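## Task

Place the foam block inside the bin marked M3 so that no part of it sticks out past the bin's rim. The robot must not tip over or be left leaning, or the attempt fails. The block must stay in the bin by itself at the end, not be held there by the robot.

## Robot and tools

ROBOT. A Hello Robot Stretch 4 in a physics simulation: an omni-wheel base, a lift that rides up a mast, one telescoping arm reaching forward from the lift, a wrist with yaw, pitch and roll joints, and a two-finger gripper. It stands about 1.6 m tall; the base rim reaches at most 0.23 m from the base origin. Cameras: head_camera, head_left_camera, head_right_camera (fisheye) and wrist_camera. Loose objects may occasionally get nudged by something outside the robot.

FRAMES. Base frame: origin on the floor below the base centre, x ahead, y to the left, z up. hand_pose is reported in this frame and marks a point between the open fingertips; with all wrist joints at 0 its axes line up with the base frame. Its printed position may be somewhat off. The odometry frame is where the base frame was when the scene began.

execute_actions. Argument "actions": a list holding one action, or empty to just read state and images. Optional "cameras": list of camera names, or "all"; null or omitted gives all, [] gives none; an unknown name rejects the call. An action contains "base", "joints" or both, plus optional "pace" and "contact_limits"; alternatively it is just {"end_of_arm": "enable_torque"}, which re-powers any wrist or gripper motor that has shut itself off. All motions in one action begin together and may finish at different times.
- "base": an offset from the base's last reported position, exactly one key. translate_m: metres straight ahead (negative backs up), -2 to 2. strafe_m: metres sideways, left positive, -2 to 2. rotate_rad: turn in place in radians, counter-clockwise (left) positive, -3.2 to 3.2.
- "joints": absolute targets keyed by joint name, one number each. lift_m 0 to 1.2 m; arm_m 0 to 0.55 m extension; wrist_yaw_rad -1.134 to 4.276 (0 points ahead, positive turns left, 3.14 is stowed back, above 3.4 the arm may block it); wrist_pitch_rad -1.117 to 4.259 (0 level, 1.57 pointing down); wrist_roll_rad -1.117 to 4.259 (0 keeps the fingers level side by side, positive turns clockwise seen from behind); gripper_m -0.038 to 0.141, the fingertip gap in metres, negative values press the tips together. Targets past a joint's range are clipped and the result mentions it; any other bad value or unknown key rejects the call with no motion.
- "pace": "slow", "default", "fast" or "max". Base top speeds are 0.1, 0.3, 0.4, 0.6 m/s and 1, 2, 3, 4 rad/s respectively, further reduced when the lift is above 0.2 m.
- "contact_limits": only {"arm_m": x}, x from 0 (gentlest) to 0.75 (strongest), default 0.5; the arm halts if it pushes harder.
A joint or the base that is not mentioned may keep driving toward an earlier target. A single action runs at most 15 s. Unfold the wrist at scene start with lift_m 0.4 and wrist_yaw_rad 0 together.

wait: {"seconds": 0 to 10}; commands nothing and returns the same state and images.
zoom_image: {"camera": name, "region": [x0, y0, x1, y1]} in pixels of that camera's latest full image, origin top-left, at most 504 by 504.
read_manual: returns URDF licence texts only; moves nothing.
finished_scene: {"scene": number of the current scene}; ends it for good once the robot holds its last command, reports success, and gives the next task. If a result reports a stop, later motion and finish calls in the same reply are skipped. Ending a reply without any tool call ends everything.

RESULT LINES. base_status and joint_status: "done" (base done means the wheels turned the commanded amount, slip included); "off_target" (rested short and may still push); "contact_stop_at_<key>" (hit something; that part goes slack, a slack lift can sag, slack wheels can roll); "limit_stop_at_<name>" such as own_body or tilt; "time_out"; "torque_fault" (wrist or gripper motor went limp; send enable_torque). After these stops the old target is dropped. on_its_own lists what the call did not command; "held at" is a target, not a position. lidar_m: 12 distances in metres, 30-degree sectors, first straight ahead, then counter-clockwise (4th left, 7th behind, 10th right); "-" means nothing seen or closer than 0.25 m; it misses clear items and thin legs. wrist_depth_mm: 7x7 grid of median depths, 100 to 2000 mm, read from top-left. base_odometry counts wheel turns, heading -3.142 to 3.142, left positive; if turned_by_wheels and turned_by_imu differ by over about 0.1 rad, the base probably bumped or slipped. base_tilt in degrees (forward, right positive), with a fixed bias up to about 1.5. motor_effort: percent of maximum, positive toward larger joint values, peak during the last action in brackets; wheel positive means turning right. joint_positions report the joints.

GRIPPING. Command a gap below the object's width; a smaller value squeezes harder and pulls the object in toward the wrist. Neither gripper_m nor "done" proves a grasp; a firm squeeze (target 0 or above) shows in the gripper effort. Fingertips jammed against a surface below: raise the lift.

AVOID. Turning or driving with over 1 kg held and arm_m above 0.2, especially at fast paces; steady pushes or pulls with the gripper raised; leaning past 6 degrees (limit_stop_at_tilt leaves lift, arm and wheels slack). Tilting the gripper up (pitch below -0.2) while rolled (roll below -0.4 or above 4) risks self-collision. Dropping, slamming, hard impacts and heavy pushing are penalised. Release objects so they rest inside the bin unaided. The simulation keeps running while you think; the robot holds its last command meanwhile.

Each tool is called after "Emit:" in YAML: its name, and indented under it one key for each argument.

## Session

Emit:
execute_actions:
  actions: []

Scene clock: 0.00 s.
base_odometry: x=+0.000 y=+0.000 heading=+0.000 (m, m, rad; odometry frame)
turned_by_wheels: +0.000 (rad since the last result)
turned_by_imu: +0.000 (rad since the last result)
base_tilt: forward=-0.8 right=-0.7 (deg)
lidar_m: 0.75 0.62 0.60 0.73 1.60 1.56 1.23 1.01 1.02 1.21 1.32 1.33
base_status: not commanded
joint_positions: lift_m=+0.200 arm_m=-0.002 wrist_yaw_rad=+3.157 wrist_pitch_rad=-0.002 wrist_roll_rad=-0.018 gripper_m=+0.057
joint_status: not commanded
motor_effort: lift_m=+20 arm_m=+0 wrist_yaw_rad=+0 wrist_pitch_rad=-5 wrist_roll_rad=+0 gripper_m=-2 wheel_0=+0 wheel_1=+0 wheel_2=+0 (%)
hand_pose: x=-0.1205 y=+0.0829 z=+0.3784 quat_wxyz=(-0.008, +0.001, -0.009, +1.000) (m; base frame)
wrist_depth_mm: - 143 159 1756 1983 1618 1430 / - 109 142 1756 - 1661 1397 / - 115 141 1708 1921 1576 1430 / 142 141 179 1756 1983 1618 1397 / 221 1160 1430 1756 1921 1618 1397 / 1025 1182 197 1618 213 1576 1397 / 904 960 1008 147 1025 1042 1160
pictures: head_camera, head_left_camera, head_right_camera, wrist_camera
Images, in order (width x height): head_camera 420x560, head_left_camera 420x672, head_right_camera 420x672, wrist_camera 616x392.

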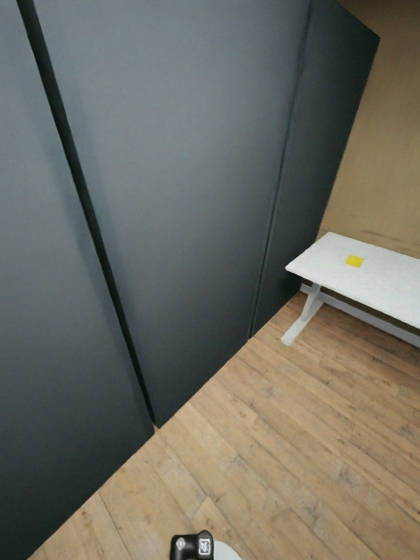

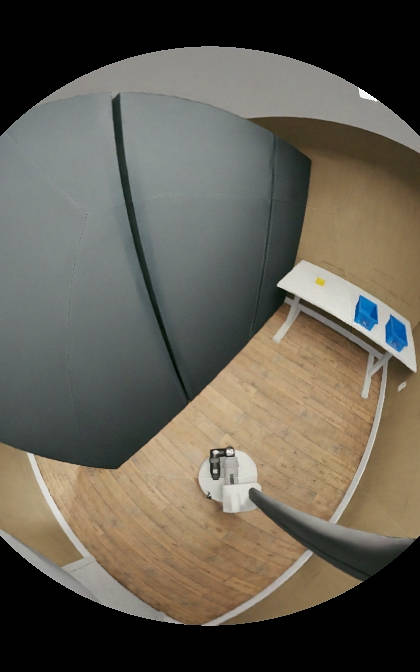

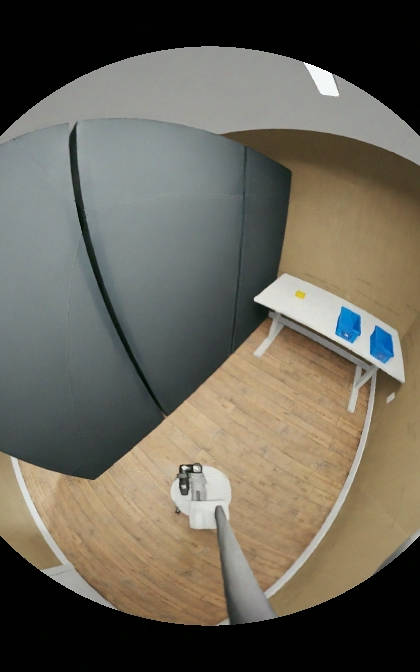

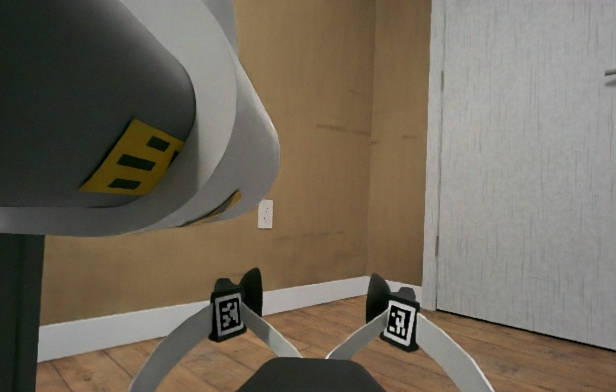

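Emit:
execute_actions:
  actions:
    - {"base":{"rotate_rad":-0.78},"joints":{"lift_m":0.95},"pace":"fast"}
  cameras: []

Emit:
execute_actions:
  actions:
    - {"base":{"translate_m":0.6},"joints":{"wrist_yaw_rad":0,"wrist_pitch_rad":0.6,"gripper_m":0.14},"pace":"fast"}

Scene clock: 4.73 s.
base_odometry: x=+0.000 y=+0.000 heading=-0.780 (m, m, rad; odometry frame)
turned_by_wheels: -0.780 (rad since the last result)
turned_by_imu: -0.779 (rad since the last result)
base_tilt: forward=-0.7 right=-0.6 (deg)
lidar_m: 1.32 0.92 0.66 0.63 0.67 0.91 1.56 1.54 1.10 1.01 1.08 1.40
base_status: done
joint_positions: lift_m=+0.950 arm_m=-0.002 wrist_yaw_rad=+3.157 wrist_pitch_rad=-0.002 wrist_roll_rad=-0.018 gripper_m=+0.057
joint_status: all done
motor_effort: lift_m=+23(25) arm_m=+0(0) wrist_yaw_rad=-1(1) wrist_pitch_rad=-6(6) wrist_roll_rad=-1(0) gripper_m=-3(3) wheel_0=+2(9) wheel_1=+1(10) wheel_2=+0(9) (%)
hand_pose: x=-0.1205 y=+0.0829 z=+1.1284 quat_wxyz=(-0.008, +0.001, -0.009, +1.000) (m; base frame)
wrist_depth_mm: - 143 159 1808 1756 1756 1756 / - 108 142 1756 1808 1808 1808 / - 114 141 1756 1756 1808 1756 / 142 141 179 1708 1808 1808 1756 / 222 1756 1708 1756 1756 1756 1756 / 1756 1756 196 1708 214 1756 1756 / 1756 1708 1708 147 1708 1756 1756
pictures: none
No camera images: the call's "cameras" was empty. Leave "cameras" out to get every camera's image.

Scene clock: 7.83 s.
base_odometry: x=+0.427 y=-0.422 heading=-0.779 (m, m, rad; odometry frame)
turned_by_wheels: +0.000 (rad since the last result)
turned_by_imu: +0.001 (rad since the last result)
base_tilt: forward=-0.8 right=-0.7 (deg)
lidar_m: 0.72 0.76 0.66 0.61 0.67 0.87 2.17 1.52 1.08 1.02 1.07 0.76
base_status: done
joint_positions: lift_m=+0.950 arm_m=-0.002 wrist_yaw_rad=+0.001 wrist_pitch_rad=+0.602 wrist_roll_rad=-0.018 gripper_m=+0.140
joint_status: all done
motor_effort: lift_m=+23(23) arm_m=+0(0) wrist_yaw_rad=-2(9) wrist_pitch_rad=-4(5) wrist_roll_rad=-1(1) gripper_m=+0(3) wheel_0=+3(7) wheel_1=+1(7) wheel_2=+2(10) (%)
hand_pose: x=+0.4072 y=-0.0873 z=+0.9646 quat_wxyz=(+0.955, -0.009, +0.296, +0.003) (m; base frame)
wrist_depth_mm: 1098 1229 1205 1205 1205 1229 1205 / 1098 1281 1308 1308 1336 1281 1308 / 960 917 960 991 891 904 854 / 750 759 768 768 661 750 668 / 1025 1182 1576 1618 676 691 691 / 1138 212 1366 1464 1499 213 1397 / 1118 1229 1255 148 1255 1281 1281
pictures: head_camera, head_left_camera, head_right_camera, wrist_camera
Images, in order (width x height): head_camera 420x560, head_left_camera 420x672, head_right_camera 420x672, wrist_camera 616x392.

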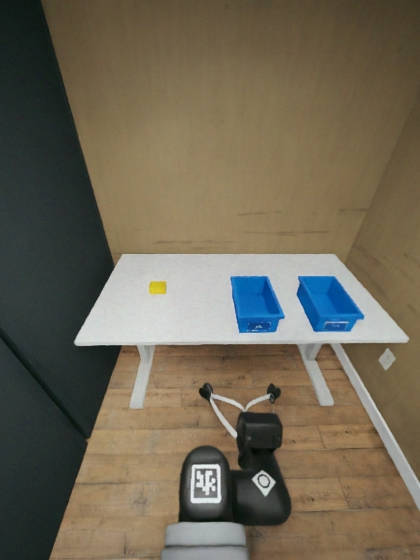

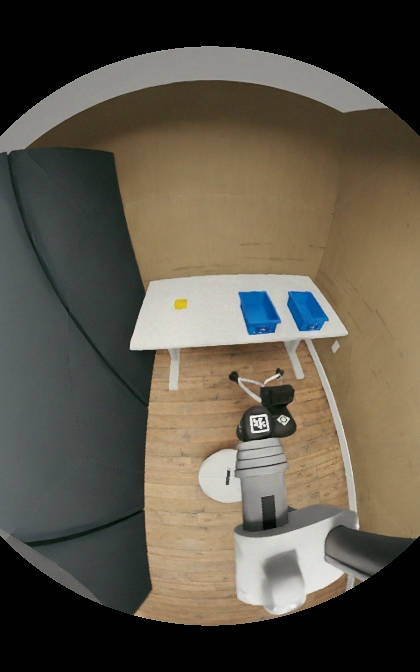

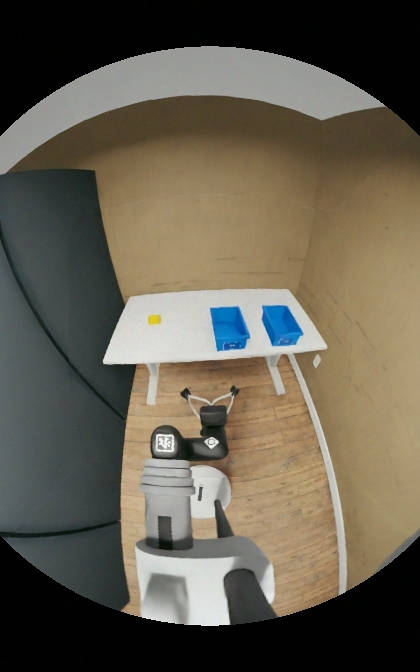

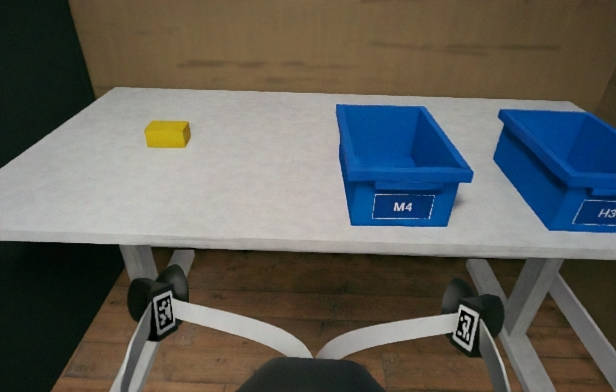

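Emit:
execute_actions:
  actions:
    - {"base":{"strafe_m":0.32},"joints":{"wrist_pitch_rad":0.8,"arm_m":0.15},"pace":"fast"}
  cameras: []

Emit:
execute_actions:
  actions:
    - {"base":{"translate_m":0.35},"joints":{"arm_m":0.22},"pace":"fast"}
  cameras: ["wrist_camera","head_camera"]

Scene clock: 12.30 s.
base_odometry: x=+0.652 y=-0.194 heading=-0.779 (m, m, rad; odometry frame)
turned_by_wheels: +0.000 (rad since the last result)
turned_by_imu: -0.001 (rad since the last result)
base_tilt: forward=-0.7 right=-0.7 (deg)
lidar_m: 0.73 0.47 0.32 0.30 0.32 0.45 1.29 1.95 1.42 1.34 1.07 0.78
base_status: done
joint_positions: lift_m=+0.950 arm_m=+0.149 wrist_yaw_rad=+0.000 wrist_pitch_rad=+0.801 wrist_roll_rad=-0.018 gripper_m=+0.140
joint_status: all done
motor_effort: lift_m=+22(23) arm_m=+9(10) wrist_yaw_rad=+0(3) wrist_pitch_rad=-3(4) wrist_roll_rad=-1(1) gripper_m=+0(1) wheel_0=+2(11) wheel_1=-2(12) wheel_2=+1(1) (%)
hand_pose: x=+0.5201 y=-0.0874 z=+0.9208 quat_wxyz=(+0.921, -0.008, +0.390, +0.004) (m; base frame)
wrist_depth_mm: 621 917 1025 1025 1042 1060 1060 / 621 820 809 750 820 831 676 / 634 691 661 668 676 676 597 / 597 564 574 574 580 580 564 / 640 904 1336 1397 1366 1366 1366 / 640 213 1182 1205 1281 213 1255 / 647 917 1078 148 1118 1118 1098
pictures: none
No camera images: the call's "cameras" was empty. Leave "cameras" out to get every camera's image.

Scene clock: 14.70 s.
base_odometry: x=+0.901 y=-0.440 heading=-0.779 (m, m, rad; odometry frame)
turned_by_wheels: +0.000 (rad since the last result)
turned_by_imu: +0.001 (rad since the last result)
base_tilt: forward=-0.7 right=-0.7 (deg)
lidar_m: 0.36 0.40 0.34 0.29 0.33 0.49 1.32 1.92 1.41 1.31 0.58 0.39
base_status: done
joint_positions: lift_m=+0.950 arm_m=+0.219 wrist_yaw_rad=+0.000 wrist_pitch_rad=+0.801 wrist_roll_rad=-0.018 gripper_m=+0.140
joint_status: all done
motor_effort: lift_m=+23(22) arm_m=+8(10) wrist_yaw_rad=-1(0) wrist_pitch_rad=-3(4) wrist_roll_rad=-1(1) gripper_m=+0(0) wheel_0=+1(8) wheel_1=+2(8) wheel_2=+1(11) (%)
hand_pose: x=+0.5901 y=-0.0874 z=+0.9208 quat_wxyz=(+0.921, -0.008, +0.390, +0.003) (m; base frame)
wrist_depth_mm: 640 723 715 715 715 715 699 / 634 788 778 778 768 768 768 / 634 668 661 668 676 676 683 / 591 569 569 574 569 580 580 / 508 496 484 469 504 504 504 / 436 213 424 442 439 213 449 / 394 387 394 148 399 389 399
pictures: head_camera, wrist_camera
Images, in order (width x height): head_camera 420x560, wrist_camera 616x392.

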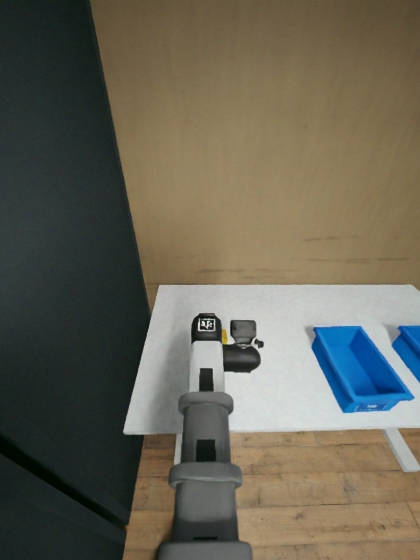

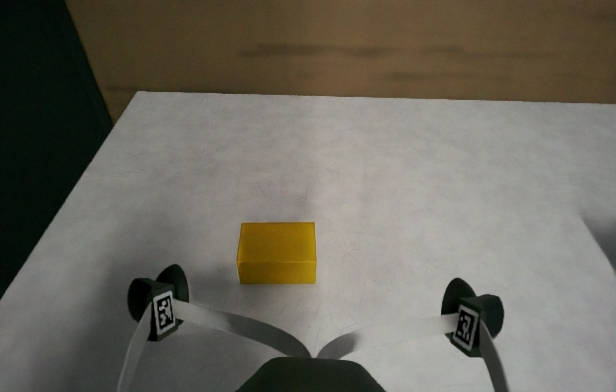

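Emit:
execute_actions:
  actions:
    - {"joints":{"arm_m":0.36,"lift_m":0.81,"wrist_yaw_rad":0.16},"pace":"fast"}
  cameras: ["wrist_camera","head_right_camera"]

Scene clock: 19.17 s.
base_odometry: x=+0.901 y=-0.440 heading=-0.779 (m, m, rad; odometry frame)
turned_by_wheels: +0.000 (rad since the last result)
turned_by_imu: +0.000 (rad since the last result)
base_tilt: forward=-0.7 right=-0.6 (deg)
lidar_m: 0.36 0.40 0.33 0.31 0.32 0.49 1.33 1.95 1.42 1.34 0.56 0.40
base_status: not commanded
joint_positions: lift_m=+0.810 arm_m=+0.359 wrist_yaw_rad=+0.160 wrist_pitch_rad=+0.801 wrist_roll_rad=-0.018 gripper_m=+0.140
joint_status: all done
motor_effort: lift_m=+17(19) arm_m=+8(9) wrist_yaw_rad=-1(7) wrist_pitch_rad=-3(4) wrist_roll_rad=-1(1) gripper_m=+2(1) wheel_0=+2(2) wheel_1=+2(2) wheel_2=+1(1) (%)
hand_pose: x=+0.7415 y=-0.0543 z=+0.7812 quat_wxyz=(+0.918, -0.039, +0.388, +0.077) (m; base frame)
wrist_depth_mm: 508 615 597 574 549 521 504 / 517 521 525 525 530 530 544 / 477 430 433 433 442 442 442 / 366 366 368 373 375 377 377 / 320 320 319 322 324 327 329 / 283 213 236 238 281 213 290 / 254 251 253 148 253 254 259
pictures: head_right_camera, wrist_camera
Images, in order (width x height): head_right_camera 420x672, wrist_camera 616x392.

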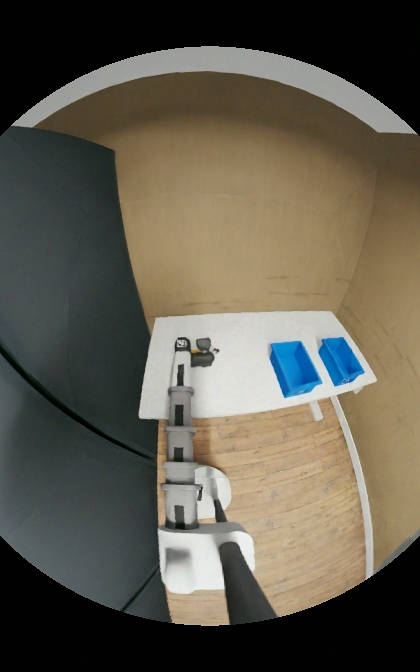

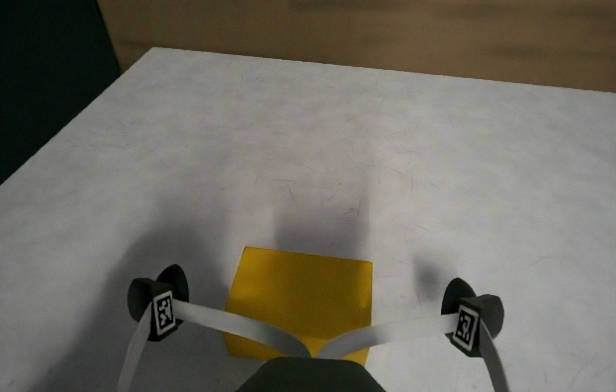

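Emit:
execute_actions:
  actions:
    - {"joints":{"arm_m":0.375,"lift_m":0.765,"wrist_yaw_rad":0.19}}
  cameras: ["wrist_camera"]

Emit:
execute_actions:
  actions:
    - {"joints":{"gripper_m":0.035}}
  cameras: ["wrist_camera"]

Emit:
execute_actions:
  actions:
    - {"joints":{"lift_m":0.9,"arm_m":0.0,"wrist_yaw_rad":0},"pace":"fast"}
  cameras: ["wrist_camera"]

Scene clock: 22.03 s.
base_odometry: x=+0.901 y=-0.440 heading=-0.779 (m, m, rad; odometry frame)
turned_by_wheels: +0.000 (rad since the last result)
turned_by_imu: +0.000 (rad since the last result)
base_tilt: forward=-0.8 right=-0.6 (deg)
lidar_m: 0.35 0.40 0.33 0.29 0.35 0.48 1.33 1.93 1.39 1.34 0.58 0.41
base_status: not commanded
joint_positions: lift_m=+0.766 arm_m=+0.373 wrist_yaw_rad=+0.189 wrist_pitch_rad=+0.800 wrist_roll_rad=-0.018 gripper_m=+0.140
joint_status: all done
motor_effort: lift_m=+13(15) arm_m=+9(8) wrist_yaw_rad=+1(1) wrist_pitch_rad=+1(4) wrist_roll_rad=-1(1) gripper_m=+0(0) wheel_0=+1(1) wheel_1=+2(2) wheel_2=+1(1) (%)
hand_pose: x=+0.7583 y=-0.0480 z=+0.7368 quat_wxyz=(+0.917, -0.045, +0.387, +0.091) (m; base frame)
wrist_depth_mm: 488 585 559 544 525 508 484 / 484 433 442 442 445 452 455 / 357 362 362 366 366 370 370 / 306 309 312 310 314 315 317 / 267 268 264 216 272 274 274 / 237 209 193 191 195 212 243 / 213 211 211 147 208 212 218
pictures: wrist_camera
Images, in order (width x height): wrist_camera 616x392.

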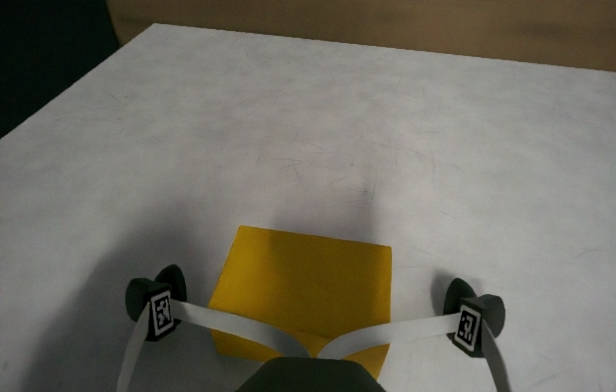

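Scene clock: 24.07 s.
base_odometry: x=+0.901 y=-0.440 heading=-0.779 (m, m, rad; odometry frame)
turned_by_wheels: +0.000 (rad since the last result)
turned_by_imu: +0.000 (rad since the last result)
base_tilt: forward=-0.7 right=-0.6 (deg)
lidar_m: 0.38 0.41 0.33 0.31 0.33 0.46 1.32 1.95 1.40 1.35 0.56 0.42
base_status: not commanded
joint_positions: lift_m=+0.765 arm_m=+0.374 wrist_yaw_rad=+0.190 wrist_pitch_rad=+0.801 wrist_roll_rad=-0.018 gripper_m=+0.035
joint_status: all done
motor_effort: lift_m=+16(16) arm_m=+7(9) wrist_yaw_rad=-2(3) wrist_pitch_rad=-4(19) wrist_roll_rad=-1(0) gripper_m=-17(19) wheel_0=+2(1) wheel_1=+2(2) wheel_2=+1(1) (%)
hand_pose: x=+0.7581 y=-0.0479 z=+0.7363 quat_wxyz=(+0.916, -0.045, +0.388, +0.091) (m; base frame)
wrist_depth_mm: 488 580 544 539 521 508 484 / 473 430 430 439 436 442 445 / 353 355 359 364 364 364 366 / 304 303 304 307 309 312 312 / 263 264 258 206 262 268 270 / 235 235 184 181 186 239 240 / 211 203 201 169 171 176 215
pictures: wrist_camera
Images, in order (width x height): wrist_camera 616x392.

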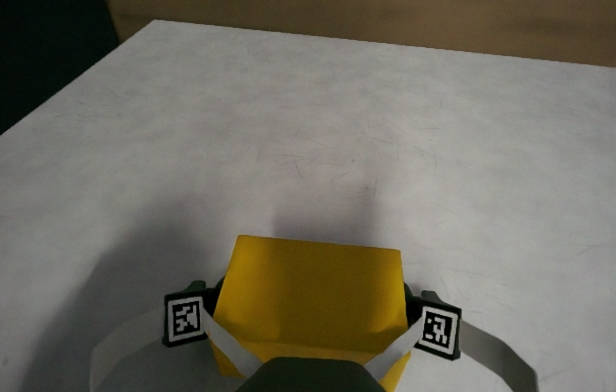

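Scene clock: 25.93 s.
base_odometry: x=+0.901 y=-0.440 heading=-0.779 (m, m, rad; odometry frame)
turned_by_wheels: +0.000 (rad since the last result)
turned_by_imu: +0.000 (rad since the last result)
base_tilt: forward=-0.8 right=-0.6 (deg)
lidar_m: 0.38 0.40 0.33 0.30 0.34 0.48 1.33 1.96 1.41 1.35 0.55 0.42
base_status: not commanded
joint_positions: lift_m=+0.900 arm_m=+0.002 wrist_yaw_rad=+0.000 wrist_pitch_rad=+0.802 wrist_roll_rad=-0.018 gripper_m=+0.035
joint_status: all done
motor_effort: lift_m=+23(24) arm_m=-8(10) wrist_yaw_rad=+0(5) wrist_pitch_rad=-4(5) wrist_roll_rad=-1(0) gripper_m=-18(18) wheel_0=+2(1) wheel_1=+2(2) wheel_2=+1(1) (%)
hand_pose: x=+0.3730 y=-0.0875 z=+0.8706 quat_wxyz=(+0.921, -0.008, +0.390, +0.003) (m; base frame)
wrist_depth_mm: 627 866 904 891 904 878 878 / 621 732 699 715 715 732 732 / 603 580 580 591 597 597 574 / 525 496 500 500 504 508 512 / 430 430 424 206 430 442 445 / 384 382 184 181 186 389 392 / 591 359 276 169 171 176 368
pictures: wrist_camera
Images, in order (width x height): wrist_camera 616x392.

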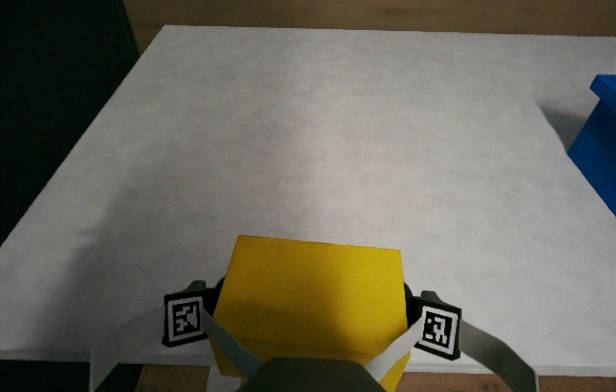

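Emit:
execute_actions:
  actions:
    - {"base":{"translate_m":-0.3},"pace":"fast"}
  cameras: []

Emit:
execute_actions:
  actions:
    - {"base":{"strafe_m":-0.3},"joints":{"lift_m":0.5},"pace":"fast"}
  cameras: []

Emit:
execute_actions:
  actions:
    - {"base":{"translate_m":-1.65},"pace":"fast"}
  cameras: []

Emit:
execute_actions:
  actions:
    - {"base":{"rotate_rad":1.57},"pace":"fast"}

Scene clock: 30.57 s.
base_odometry: x=+0.687 y=-0.229 heading=-0.779 (m, m, rad; odometry frame)
turned_by_wheels: +0.000 (rad since the last result)
turned_by_imu: +0.000 (rad since the last result)
base_tilt: forward=-0.8 right=-0.7 (deg)
lidar_m: 0.65 0.47 0.33 0.31 0.33 0.48 1.28 1.99 1.40 1.34 1.01 0.70
base_status: done
joint_positions: lift_m=+0.900 arm_m=+0.001 wrist_yaw_rad=+0.000 wrist_pitch_rad=+0.802 wrist_roll_rad=-0.018 gripper_m=+0.035
joint_status: not commanded
motor_effort: lift_m=+23(24) arm_m=-8(9) wrist_yaw_rad=+0(0) wrist_pitch_rad=-5(4) wrist_roll_rad=-1(1) gripper_m=-18(17) wheel_0=-2(8) wheel_1=-3(9) wheel_2=-1(13) (%)
hand_pose: x=+0.3730 y=-0.0875 z=+0.8706 quat_wxyz=(+0.921, -0.008, +0.390, +0.003) (m; base frame)
wrist_depth_mm: 621 866 891 904 917 917 699 / 627 732 707 715 723 723 597 / 627 603 585 591 591 597 591 / 634 960 1430 1537 1576 1576 1576 / 634 960 1308 205 1336 1366 1366 / 654 854 183 182 187 1205 1182 / 647 917 609 169 172 177 1078
pictures: none
No camera images: the call's "cameras" was empty. Leave "cameras" out to get every camera's image.

Scene clock: 32.67 s.
base_odometry: x=+0.477 y=-0.442 heading=-0.779 (m, m, rad; odometry frame)
turned_by_wheels: +0.000 (rad since the last result)
turned_by_imu: +0.001 (rad since the last result)
base_tilt: forward=-0.8 right=-0.7 (deg)
lidar_m: 0.66 0.71 0.66 0.59 0.63 0.89 2.20 1.50 1.11 1.04 0.99 0.70
base_status: done
joint_positions: lift_m=+0.500 arm_m=+0.001 wrist_yaw_rad=+0.000 wrist_pitch_rad=+0.802 wrist_roll_rad=-0.018 gripper_m=+0.035
joint_status: all done
motor_effort: lift_m=+17(22) arm_m=-8(9) wrist_yaw_rad=-1(0) wrist_pitch_rad=-4(4) wrist_roll_rad=-1(1) gripper_m=-18(18) wheel_0=+1(12) wheel_1=+0(8) wheel_2=-1(0) (%)
hand_pose: x=+0.3730 y=-0.0875 z=+0.4712 quat_wxyz=(+0.921, -0.008, +0.390, +0.003) (m; base frame)
wrist_depth_mm: 960 1205 1229 1255 1205 1229 1205 / 1060 1229 1336 1336 1308 1308 1308 / 1042 1042 1138 1138 1138 1138 1098 / 931 904 976 960 960 976 991 / 820 831 809 206 820 842 854 / 732 741 184 181 186 750 759 / 661 640 418 170 171 177 683
pictures: none
No camera images: the call's "cameras" was empty. Leave "cameras" out to get every camera's image.

Scene clock: 38.07 s.
base_odometry: x=-0.697 y=+0.717 heading=-0.779 (m, m, rad; odometry frame)
turned_by_wheels: +0.000 (rad since the last result)
turned_by_imu: +0.001 (rad since the last result)
base_tilt: forward=-0.8 right=-0.7 (deg)
lidar_m: 2.30 0.89 0.68 2.44 0.86 0.63 0.55 0.60 0.83 1.08 1.12 1.51
base_status: done
joint_positions: lift_m=+0.500 arm_m=+0.001 wrist_yaw_rad=+0.000 wrist_pitch_rad=+0.802 wrist_roll_rad=-0.018 gripper_m=+0.035
joint_status: not commanded
motor_effort: lift_m=+17(17) arm_m=-8(8) wrist_yaw_rad=+0(0) wrist_pitch_rad=-4(5) wrist_roll_rad=+0(1) gripper_m=-18(20) wheel_0=-3(9) wheel_1=-1(6) wheel_2=-1(14) (%)
hand_pose: x=+0.3730 y=-0.0875 z=+0.4712 quat_wxyz=(+0.921, -0.008, +0.390, +0.003) (m; base frame)
wrist_depth_mm: 1008 1537 1756 1756 1708 1863 1576 / 1025 1336 1397 1366 1397 1397 1430 / 1042 1098 1138 1138 1138 1138 1182 / 960 946 960 960 960 976 976 / 842 831 820 206 842 842 854 / 750 741 183 181 186 750 750 / 654 634 418 169 171 176 683
pictures: none
No camera images: the call's "cameras" was empty. Leave "cameras" out to get every camera's image.

Scene clock: 39.80 s.
base_odometry: x=-0.697 y=+0.717 heading=+0.790 (m, m, rad; odometry frame)
turned_by_wheels: +1.570 (rad since the last result)
turned_by_imu: +1.570 (rad since the last result)
base_tilt: forward=-0.7 right=-0.7 (deg)
lidar_m: 2.46 0.86 0.63 0.52 0.60 0.84 1.09 1.12 1.49 2.31 0.89 0.68
base_status: done
joint_positions: lift_m=+0.500 arm_m=+0.001 wrist_yaw_rad=+0.000 wrist_pitch_rad=+0.802 wrist_roll_rad=-0.018 gripper_m=+0.035
joint_status: not commanded
motor_effort: lift_m=+17(17) arm_m=-9(9) wrist_yaw_rad=-1(1) wrist_pitch_rad=-4(4) wrist_roll_rad=-2(0) gripper_m=-18(19) wheel_0=-4(11) wheel_1=-1(8) wheel_2=+2(12) (%)
hand_pose: x=+0.3730 y=-0.0874 z=+0.4712 quat_wxyz=(+0.921, -0.008, +0.390, +0.003) (m; base frame)
wrist_depth_mm: 1042 1537 1756 1756 1756 574 389 / 1042 1336 1366 1397 1336 559 410 / 1025 1118 1138 1118 1060 564 452 / 946 960 946 960 931 549 512 / 831 831 831 206 809 627 597 / 741 741 183 181 187 699 715 / 647 640 418 169 171 176 668
pictures: head_camera, head_left_camera, head_right_camera, wrist_camera
Images, in order (width x height): head_camera 420x560, head_left_camera 420x672, head_right_camera 420x672, wrist_camera 616x392.

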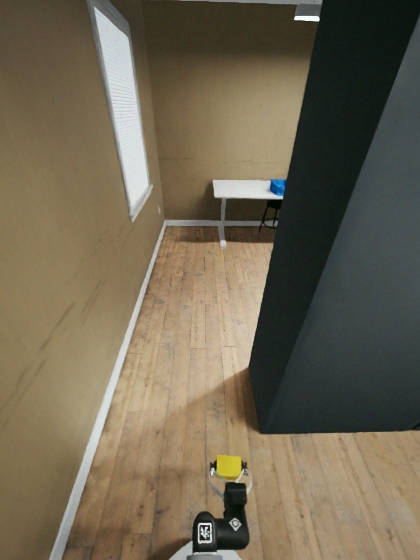

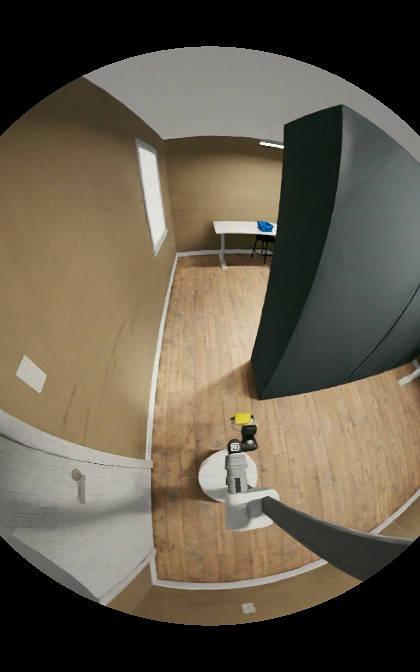

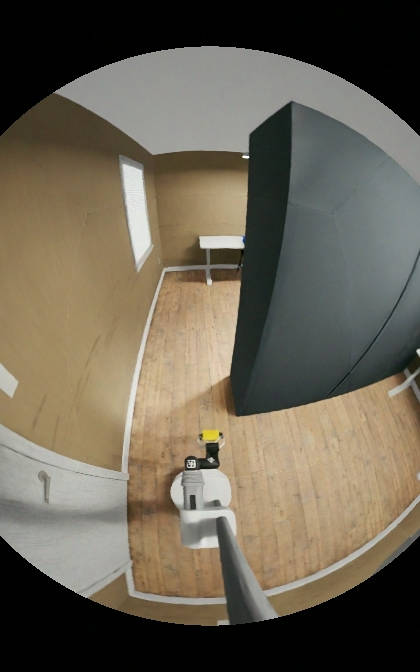

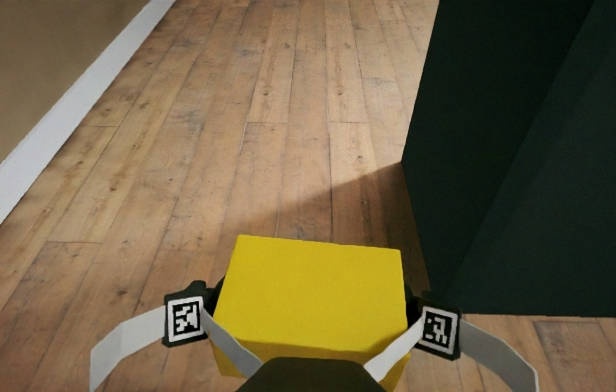

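Emit:
execute_actions:
  actions:
    - {"base":{"strafe_m":0.13},"pace":"fast"}
  cameras: []

Emit:
execute_actions:
  actions:
    - {"base":{"translate_m":2.0},"pace":"fast"}
  cameras: ["head_camera","head_right_camera"]

Scene clock: 42.30 s.
base_odometry: x=-0.789 y=+0.809 heading=+0.790 (m, m, rad; odometry frame)
turned_by_wheels: +0.000 (rad since the last result)
turned_by_imu: +0.000 (rad since the last result)
base_tilt: forward=-0.7 right=-0.7 (deg)
lidar_m: 1.98 0.70 0.49 0.40 0.45 0.65 1.09 1.13 1.52 2.44 0.86 0.73
base_status: done
joint_positions: lift_m=+0.500 arm_m=+0.001 wrist_yaw_rad=+0.000 wrist_pitch_rad=+0.802 wrist_roll_rad=-0.018 gripper_m=+0.035
joint_status: not commanded
motor_effort: lift_m=+17(17) arm_m=-8(8) wrist_yaw_rad=+0(0) wrist_pitch_rad=-4(4) wrist_roll_rad=-1(2) gripper_m=-17(17) wheel_0=+2(12) wheel_1=-2(12) wheel_2=+1(2) (%)
hand_pose: x=+0.3730 y=-0.0874 z=+0.4712 quat_wxyz=(+0.921, -0.008, +0.390, +0.003) (m; base frame)
wrist_depth_mm: 842 1255 1708 1808 1756 1661 574 / 854 1229 1366 1397 1397 854 591 / 854 1078 1118 1138 1160 854 580 / 842 960 960 976 960 854 574 / 809 831 820 206 842 798 609 / 741 741 184 181 187 732 715 / 654 647 415 170 171 176 683
pictures: none
No camera images: the call's "cameras" was empty. Leave "cameras" out to get every camera's image.

Scene clock: 48.67 s.
base_odometry: x=+0.617 y=+2.231 heading=+0.791 (m, m, rad; odometry frame)
turned_by_wheels: +0.000 (rad since the last result)
turned_by_imu: +0.001 (rad since the last result)
base_tilt: forward=-0.7 right=-0.6 (deg)
lidar_m: 0.88 0.69 0.47 0.45 0.53 0.71 1.98 0.99 1.26 2.42 1.25 0.86
base_status: done
joint_positions: lift_m=+0.500 arm_m=+0.001 wrist_yaw_rad=+0.000 wrist_pitch_rad=+0.802 wrist_roll_rad=-0.018 gripper_m=+0.035
joint_status: not commanded
motor_effort: lift_m=+17(17) arm_m=-9(8) wrist_yaw_rad=+0(1) wrist_pitch_rad=-4(4) wrist_roll_rad=+0(1) gripper_m=-19(18) wheel_0=+0(8) wheel_1=+0(7) wheel_2=+0(12) (%)
hand_pose: x=+0.3730 y=-0.0874 z=+0.4712 quat_wxyz=(+0.921, -0.008, +0.390, +0.003) (m; base frame)
wrist_depth_mm: 878 1308 1430 1397 1336 1366 1397 / 878 1281 1366 1366 1308 1397 1366 / 904 1138 1138 1138 1118 1160 1160 / 878 960 960 976 946 991 991 / 809 842 831 206 809 866 854 / 741 732 184 181 187 750 750 / 654 640 418 169 171 177 676
pictures: head_camera, head_right_camera
Images, in order (width x height): head_camera 420x560, head_right_camera 420x672.

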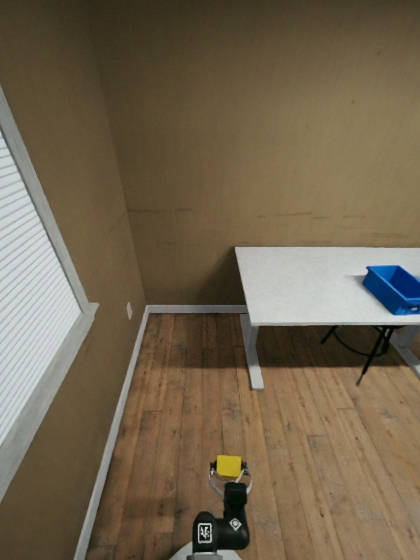

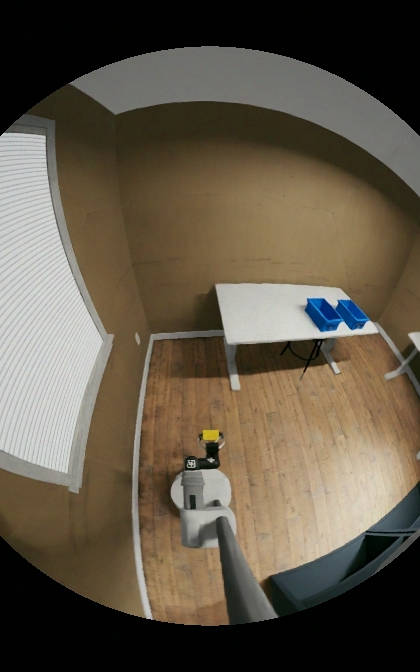

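Emit:
execute_actions:
  actions:
    - {"base":{"strafe_m":-1.2},"joints":{"lift_m":0.9,"wrist_pitch_rad":0.7},"pace":"fast"}

Scene clock: 53.40 s.
base_odometry: x=+1.470 y=+1.386 heading=+0.790 (m, m, rad; odometry frame)
turned_by_wheels: +0.000 (rad since the last result)
turned_by_imu: +0.003 (rad since the last result)
base_tilt: forward=-0.7 right=-0.7 (deg)
lidar_m: 0.82 0.87 1.24 1.67 1.77 0.94 0.86 0.91 1.24 1.21 1.28 0.90
base_status: done
joint_positions: lift_m=+0.900 arm_m=+0.001 wrist_yaw_rad=+0.000 wrist_pitch_rad=+0.702 wrist_roll_rad=-0.018 gripper_m=+0.035
joint_status: all done
motor_effort: lift_m=+23(25) arm_m=-8(8) wrist_yaw_rad=+0(1) wrist_pitch_rad=-5(7) wrist_roll_rad=-1(1) gripper_m=-19(19) wheel_0=-3(13) wheel_1=+2(14) wheel_2=-1(1) (%)
hand_pose: x=+0.3927 y=-0.0874 z=+0.8917 quat_wxyz=(+0.939, -0.008, +0.344, +0.003) (m; base frame)
wrist_depth_mm: 1182 1229 917 1229 917 1336 1366 / 878 788 723 842 723 917 1499 / 1182 750 750 759 741 759 1576 / 1576 1756 1618 1708 1708 1808 1808 / 1464 1499 1397 205 1430 1499 1537 / 1255 1255 183 181 186 1281 1308 / 1098 1078 634 169 171 176 1160
pictures: head_camera, head_left_camera, head_right_camera, wrist_camera
Images, in order (width x height): head_camera 420x560, head_left_camera 420x672, head_right_camera 420x672, wrist_camera 616x392.

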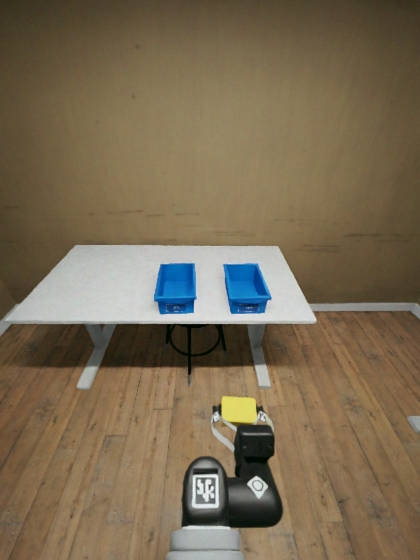

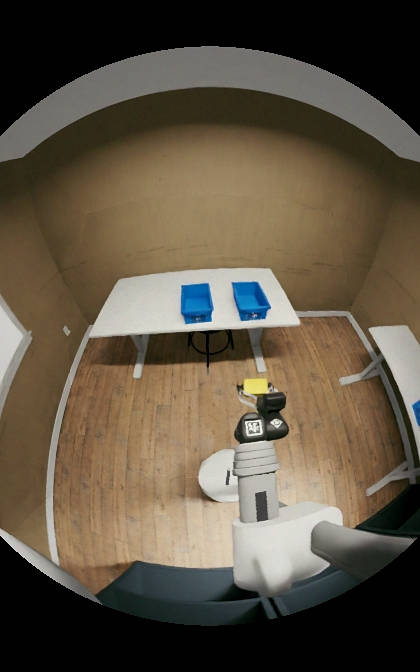

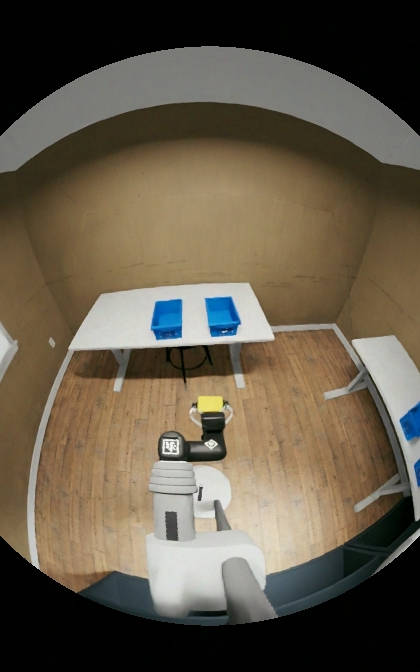

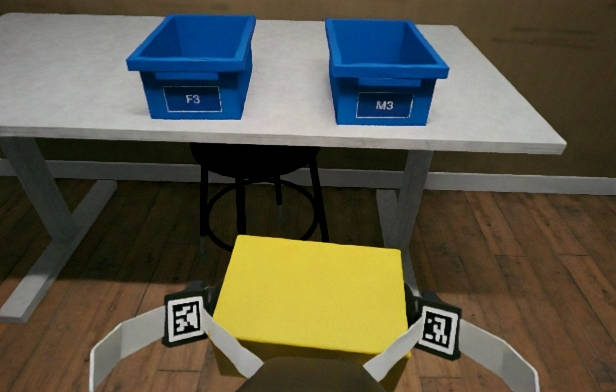

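Emit:
execute_actions:
  actions:
    - {"base":{"strafe_m":-0.125},"joints":{"lift_m":1.02,"wrist_pitch_rad":1.0},"pace":"fast"}
  cameras: []

Emit:
execute_actions:
  actions:
    - {"base":{"translate_m":0.3},"joints":{"arm_m":0.38},"pace":"fast"}
  cameras: ["head_right_camera","wrist_camera"]

Scene clock: 56.17 s.
base_odometry: x=+1.559 y=+1.299 heading=+0.790 (m, m, rad; odometry frame)
turned_by_wheels: +0.000 (rad since the last result)
turned_by_imu: +0.000 (rad since the last result)
base_tilt: forward=-0.7 right=-0.6 (deg)
lidar_m: 0.85 0.90 1.25 1.80 1.91 0.91 0.88 0.90 1.16 1.10 1.16 0.91
base_status: done
joint_positions: lift_m=+1.020 arm_m=+0.001 wrist_yaw_rad=+0.000 wrist_pitch_rad=+1.001 wrist_roll_rad=-0.018 gripper_m=+0.035
joint_status: all done
motor_effort: lift_m=+23(25) arm_m=-8(8) wrist_yaw_rad=-1(1) wrist_pitch_rad=-3(2) wrist_roll_rad=-1(1) gripper_m=-18(18) wheel_0=-1(12) wheel_1=-2(13) wheel_2=-1(0) (%)
hand_pose: x=+0.3279 y=-0.0874 z=+0.9550 quat_wxyz=(+0.877, -0.008, +0.480, +0.004) (m; base frame)
wrist_depth_mm: 778 741 778 741 778 831 1618 / 1756 1756 991 1708 1756 1756 1756 / 1576 1618 1537 1576 1576 1661 1618 / 1430 1430 1430 1430 1430 1464 1430 / 1281 1336 1281 206 1308 1336 1308 / 1205 1160 184 181 187 1182 1205 / 1118 1078 640 169 171 176 1118
pictures: none
No camera images: the call's "cameras" was empty. Leave "cameras" out to get every camera's image.

Scene clock: 58.47 s.
base_odometry: x=+1.770 y=+1.512 heading=+0.791 (m, m, rad; odometry frame)
turned_by_wheels: +0.000 (rad since the last result)
turned_by_imu: +0.001 (rad since the last result)
base_tilt: forward=-0.7 right=-0.7 (deg)
lidar_m: 0.56 0.58 0.80 1.79 1.91 1.24 1.16 1.23 1.14 1.11 1.13 0.59
base_status: done
joint_positions: lift_m=+1.020 arm_m=+0.379 wrist_yaw_rad=+0.000 wrist_pitch_rad=+1.001 wrist_roll_rad=-0.018 gripper_m=+0.035
joint_status: all done
motor_effort: lift_m=+23(23) arm_m=+8(8) wrist_yaw_rad=-2(0) wrist_pitch_rad=-3(4) wrist_roll_rad=-1(1) gripper_m=-17(18) wheel_0=+3(7) wheel_1=+3(5) wheel_2=-1(10) (%)
hand_pose: x=+0.7051 y=-0.0874 z=+0.9550 quat_wxyz=(+0.877, -0.008, +0.480, +0.004) (m; base frame)
wrist_depth_mm: 768 768 768 778 778 788 820 / 676 683 683 683 683 715 917 / 597 609 615 615 609 615 1118 / 462 549 480 477 504 554 1255 / 430 500 387 205 410 500 525 / 404 459 184 181 187 459 462 / 404 410 251 170 171 177 427
pictures: head_right_camera, wrist_camera
Images, in order (width x height): head_right_camera 420x672, wrist_camera 616x392.

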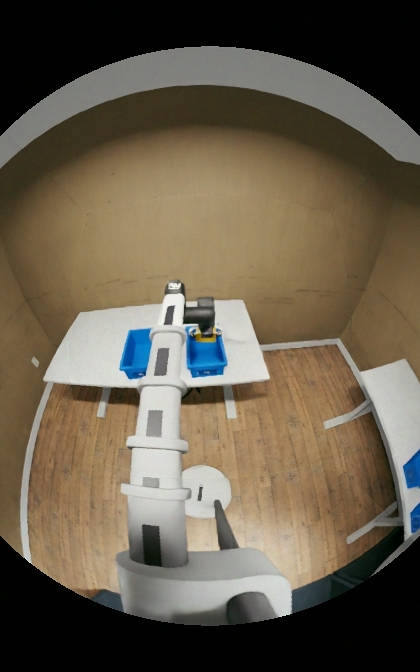

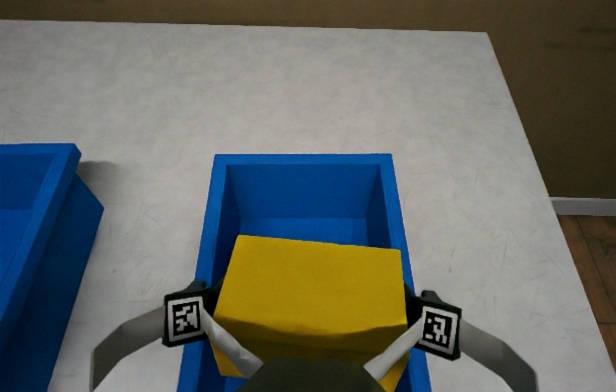

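Emit:
execute_actions:
  actions:
    - {"base":{"strafe_m":0.008},"joints":{"arm_m":0.44,"lift_m":0.96}}
  cameras: []

Emit:
execute_actions:
  actions:
    - {"joints":{"lift_m":0.86}}
  cameras: ["head_right_camera","wrist_camera"]

Scene clock: 60.90 s.
base_odometry: x=+1.764 y=+1.517 heading=+0.791 (m, m, rad; odometry frame)
turned_by_wheels: +0.000 (rad since the last result)
turned_by_imu: +0.000 (rad since the last result)
base_tilt: forward=-0.7 right=-0.6 (deg)
lidar_m: 0.53 0.59 0.80 1.78 1.90 1.24 1.18 1.22 1.16 1.11 1.15 0.58
base_status: done
joint_positions: lift_m=+0.960 arm_m=+0.438 wrist_yaw_rad=+0.000 wrist_pitch_rad=+1.001 wrist_roll_rad=-0.018 gripper_m=+0.035
joint_status: all done
motor_effort: lift_m=+16(23) arm_m=+8(6) wrist_yaw_rad=-1(1) wrist_pitch_rad=-3(4) wrist_roll_rad=-1(1) gripper_m=-18(17) wheel_0=-1(8) wheel_1=-1(12) wheel_2=-1(0) (%)
hand_pose: x=+0.7650 y=-0.0874 z=+0.8956 quat_wxyz=(+0.877, -0.008, +0.480, +0.004) (m; base frame)
wrist_depth_mm: 661 668 683 683 676 683 732 / 585 585 591 597 591 597 820 / 525 525 525 530 525 530 750 / 418 477 366 370 370 480 480 / 402 433 309 206 301 436 439 / 387 399 184 181 187 402 399 / 364 258 224 169 171 176 370
pictures: none
No camera images: the call's "cameras" was empty. Leave "cameras" out to get every camera's image.

Scene clock: 62.33 s.
base_odometry: x=+1.764 y=+1.517 heading=+0.791 (m, m, rad; odometry frame)
turned_by_wheels: +0.000 (rad since the last result)
turned_by_imu: +0.000 (rad since the last result)
base_tilt: forward=-0.7 right=-0.7 (deg)
lidar_m: 0.56 0.59 0.82 1.78 1.89 1.26 1.17 1.24 1.15 1.11 1.14 0.59
base_status: not commanded
joint_positions: lift_m=+0.860 arm_m=+0.438 wrist_yaw_rad=+0.000 wrist_pitch_rad=+1.001 wrist_roll_rad=-0.018 gripper_m=+0.035
joint_status: all done
motor_effort: lift_m=+16(16) arm_m=+8(8) wrist_yaw_rad=-1(1) wrist_pitch_rad=-3(3) wrist_roll_rad=-1(1) gripper_m=-17(18) wheel_0=+0(1) wheel_1=-1(1) wheel_2=-1(0) (%)
hand_pose: x=+0.7650 y=-0.0874 z=+0.7956 quat_wxyz=(+0.877, -0.008, +0.480, +0.004) (m; base frame)
wrist_depth_mm: 500 496 500 500 504 504 525 / 439 439 266 267 267 442 449 / 387 382 293 303 293 379 397 / 349 229 338 345 338 240 357 / 320 207 281 206 293 205 325 / 296 178 184 182 187 180 298 / 273 167 224 169 172 168 271
pictures: head_right_camera, wrist_camera
Images, in order (width x height): head_right_camera 420x672, wrist_camera 616x392.

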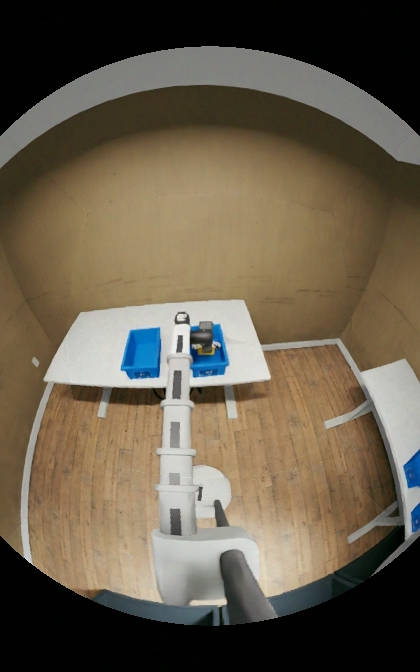

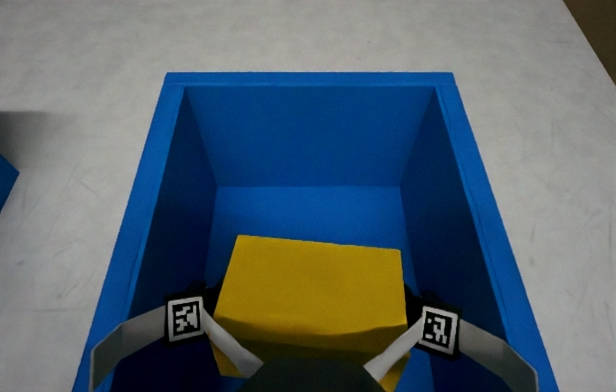

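Emit:
execute_actions:
  actions:
    - {"joints":{"lift_m":0.835},"pace":"slow"}
  cameras: []

Emit:
execute_actions:
  actions:
    - {"joints":{"gripper_m":0.095},"pace":"slow"}
  cameras: ["wrist_camera"]

Emit:
execute_actions:
  actions:
    - {"joints":{"lift_m":1.0}}
  cameras: ["wrist_camera","head_right_camera"]

Scene clock: 64.87 s.
base_odometry: x=+1.764 y=+1.517 heading=+0.791 (m, m, rad; odometry frame)
turned_by_wheels: +0.000 (rad since the last result)
turned_by_imu: +0.000 (rad since the last result)
base_tilt: forward=-0.7 right=-0.6 (deg)
lidar_m: 0.55 0.59 0.81 1.78 1.88 1.25 1.17 1.21 1.16 1.10 1.16 0.58
base_status: not commanded
joint_positions: lift_m=+0.835 arm_m=+0.438 wrist_yaw_rad=+0.000 wrist_pitch_rad=+1.001 wrist_roll_rad=-0.018 gripper_m=+0.035
joint_status: all done
motor_effort: lift_m=+16(14) arm_m=+9(8) wrist_yaw_rad=+0(0) wrist_pitch_rad=-3(3) wrist_roll_rad=-1(1) gripper_m=-19(17) wheel_0=+0(0) wheel_1=-1(1) wheel_2=-1(1) (%)
hand_pose: x=+0.7650 y=-0.0874 z=+0.7706 quat_wxyz=(+0.877, -0.008, +0.480, +0.004) (m; base frame)
wrist_depth_mm: 455 455 459 462 462 466 462 / 399 384 257 258 258 389 410 / 357 228 294 306 296 220 364 / 324 191 317 322 315 190 327 / 294 178 279 206 282 190 291 / 267 165 184 181 186 178 154 / 143 165 220 170 170 167 141
pictures: none
No camera images: the call's "cameras" was empty. Leave "cameras" out to get every camera's image.

Scene clock: 67.37 s.
base_odometry: x=+1.764 y=+1.517 heading=+0.791 (m, m, rad; odometry frame)
turned_by_wheels: +0.000 (rad since the last result)
turned_by_imu: +0.000 (rad since the last result)
base_tilt: forward=-0.7 right=-0.7 (deg)
lidar_m: 0.55 0.57 0.80 1.78 1.90 1.24 1.18 1.23 1.17 1.11 1.17 0.59
base_status: not commanded
joint_positions: lift_m=+0.835 arm_m=+0.438 wrist_yaw_rad=+0.000 wrist_pitch_rad=+1.001 wrist_roll_rad=-0.018 gripper_m=+0.095
joint_status: all done
motor_effort: lift_m=+16(16) arm_m=+9(9) wrist_yaw_rad=-1(1) wrist_pitch_rad=-3(2) wrist_roll_rad=+0(0) gripper_m=+0(17) wheel_0=+0(0) wheel_1=-1(1) wheel_2=-1(0) (%)
hand_pose: x=+0.7650 y=-0.0874 z=+0.7706 quat_wxyz=(+0.877, -0.008, +0.480, +0.004) (m; base frame)
wrist_depth_mm: 455 462 459 459 462 459 462 / 402 384 256 259 259 387 404 / 357 228 293 303 294 220 364 / 324 191 315 324 317 190 327 / 294 177 287 293 291 190 293 / 266 165 199 223 219 181 154 / 143 154 244 147 242 167 143
pictures: wrist_camera
Images, in order (width x height): wrist_camera 616x392.

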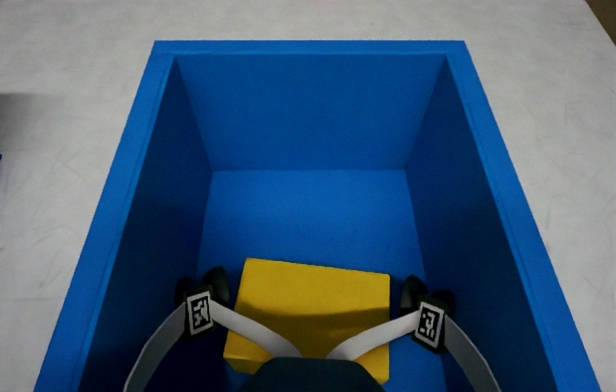

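Scene clock: 69.13 s.
base_odometry: x=+1.764 y=+1.517 heading=+0.791 (m, m, rad; odometry frame)
turned_by_wheels: +0.000 (rad since the last result)
turned_by_imu: +0.000 (rad since the last result)
base_tilt: forward=-0.8 right=-0.7 (deg)
lidar_m: 0.55 0.59 0.82 1.78 1.91 1.24 1.17 1.22 1.17 1.10 1.14 0.59
base_status: not commanded
joint_positions: lift_m=+1.000 arm_m=+0.439 wrist_yaw_rad=+0.000 wrist_pitch_rad=+1.001 wrist_roll_rad=-0.018 gripper_m=+0.095
joint_status: all done
motor_effort: lift_m=+23(24) arm_m=+8(8) wrist_yaw_rad=-1(2) wrist_pitch_rad=-3(3) wrist_roll_rad=+0(0) gripper_m=+0(0) wheel_0=+0(0) wheel_1=-1(1) wheel_2=-1(1) (%)
hand_pose: x=+0.7650 y=-0.0874 z=+0.9350 quat_wxyz=(+0.877, -0.008, +0.480, +0.004) (m; base frame)
wrist_depth_mm: 732 732 732 723 732 741 750 / 647 647 661 654 654 654 854 / 574 580 574 580 585 585 960 / 433 521 508 404 521 525 831 / 399 477 433 455 433 484 484 / 399 433 199 439 223 439 442 / 392 399 362 147 298 402 410
pictures: head_right_camera, wrist_camera
Images, in order (width x height): head_right_camera 420x672, wrist_camera 616x392.

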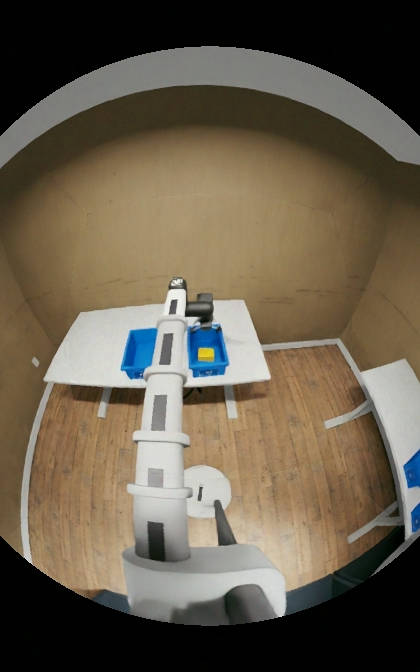

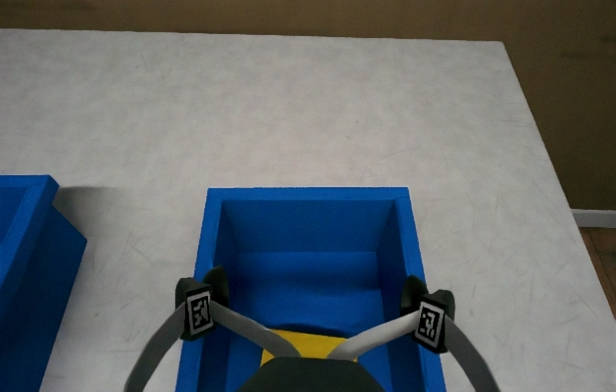

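Emit:
finished_scene:
  scene: 2

The scene is finished: the task was done.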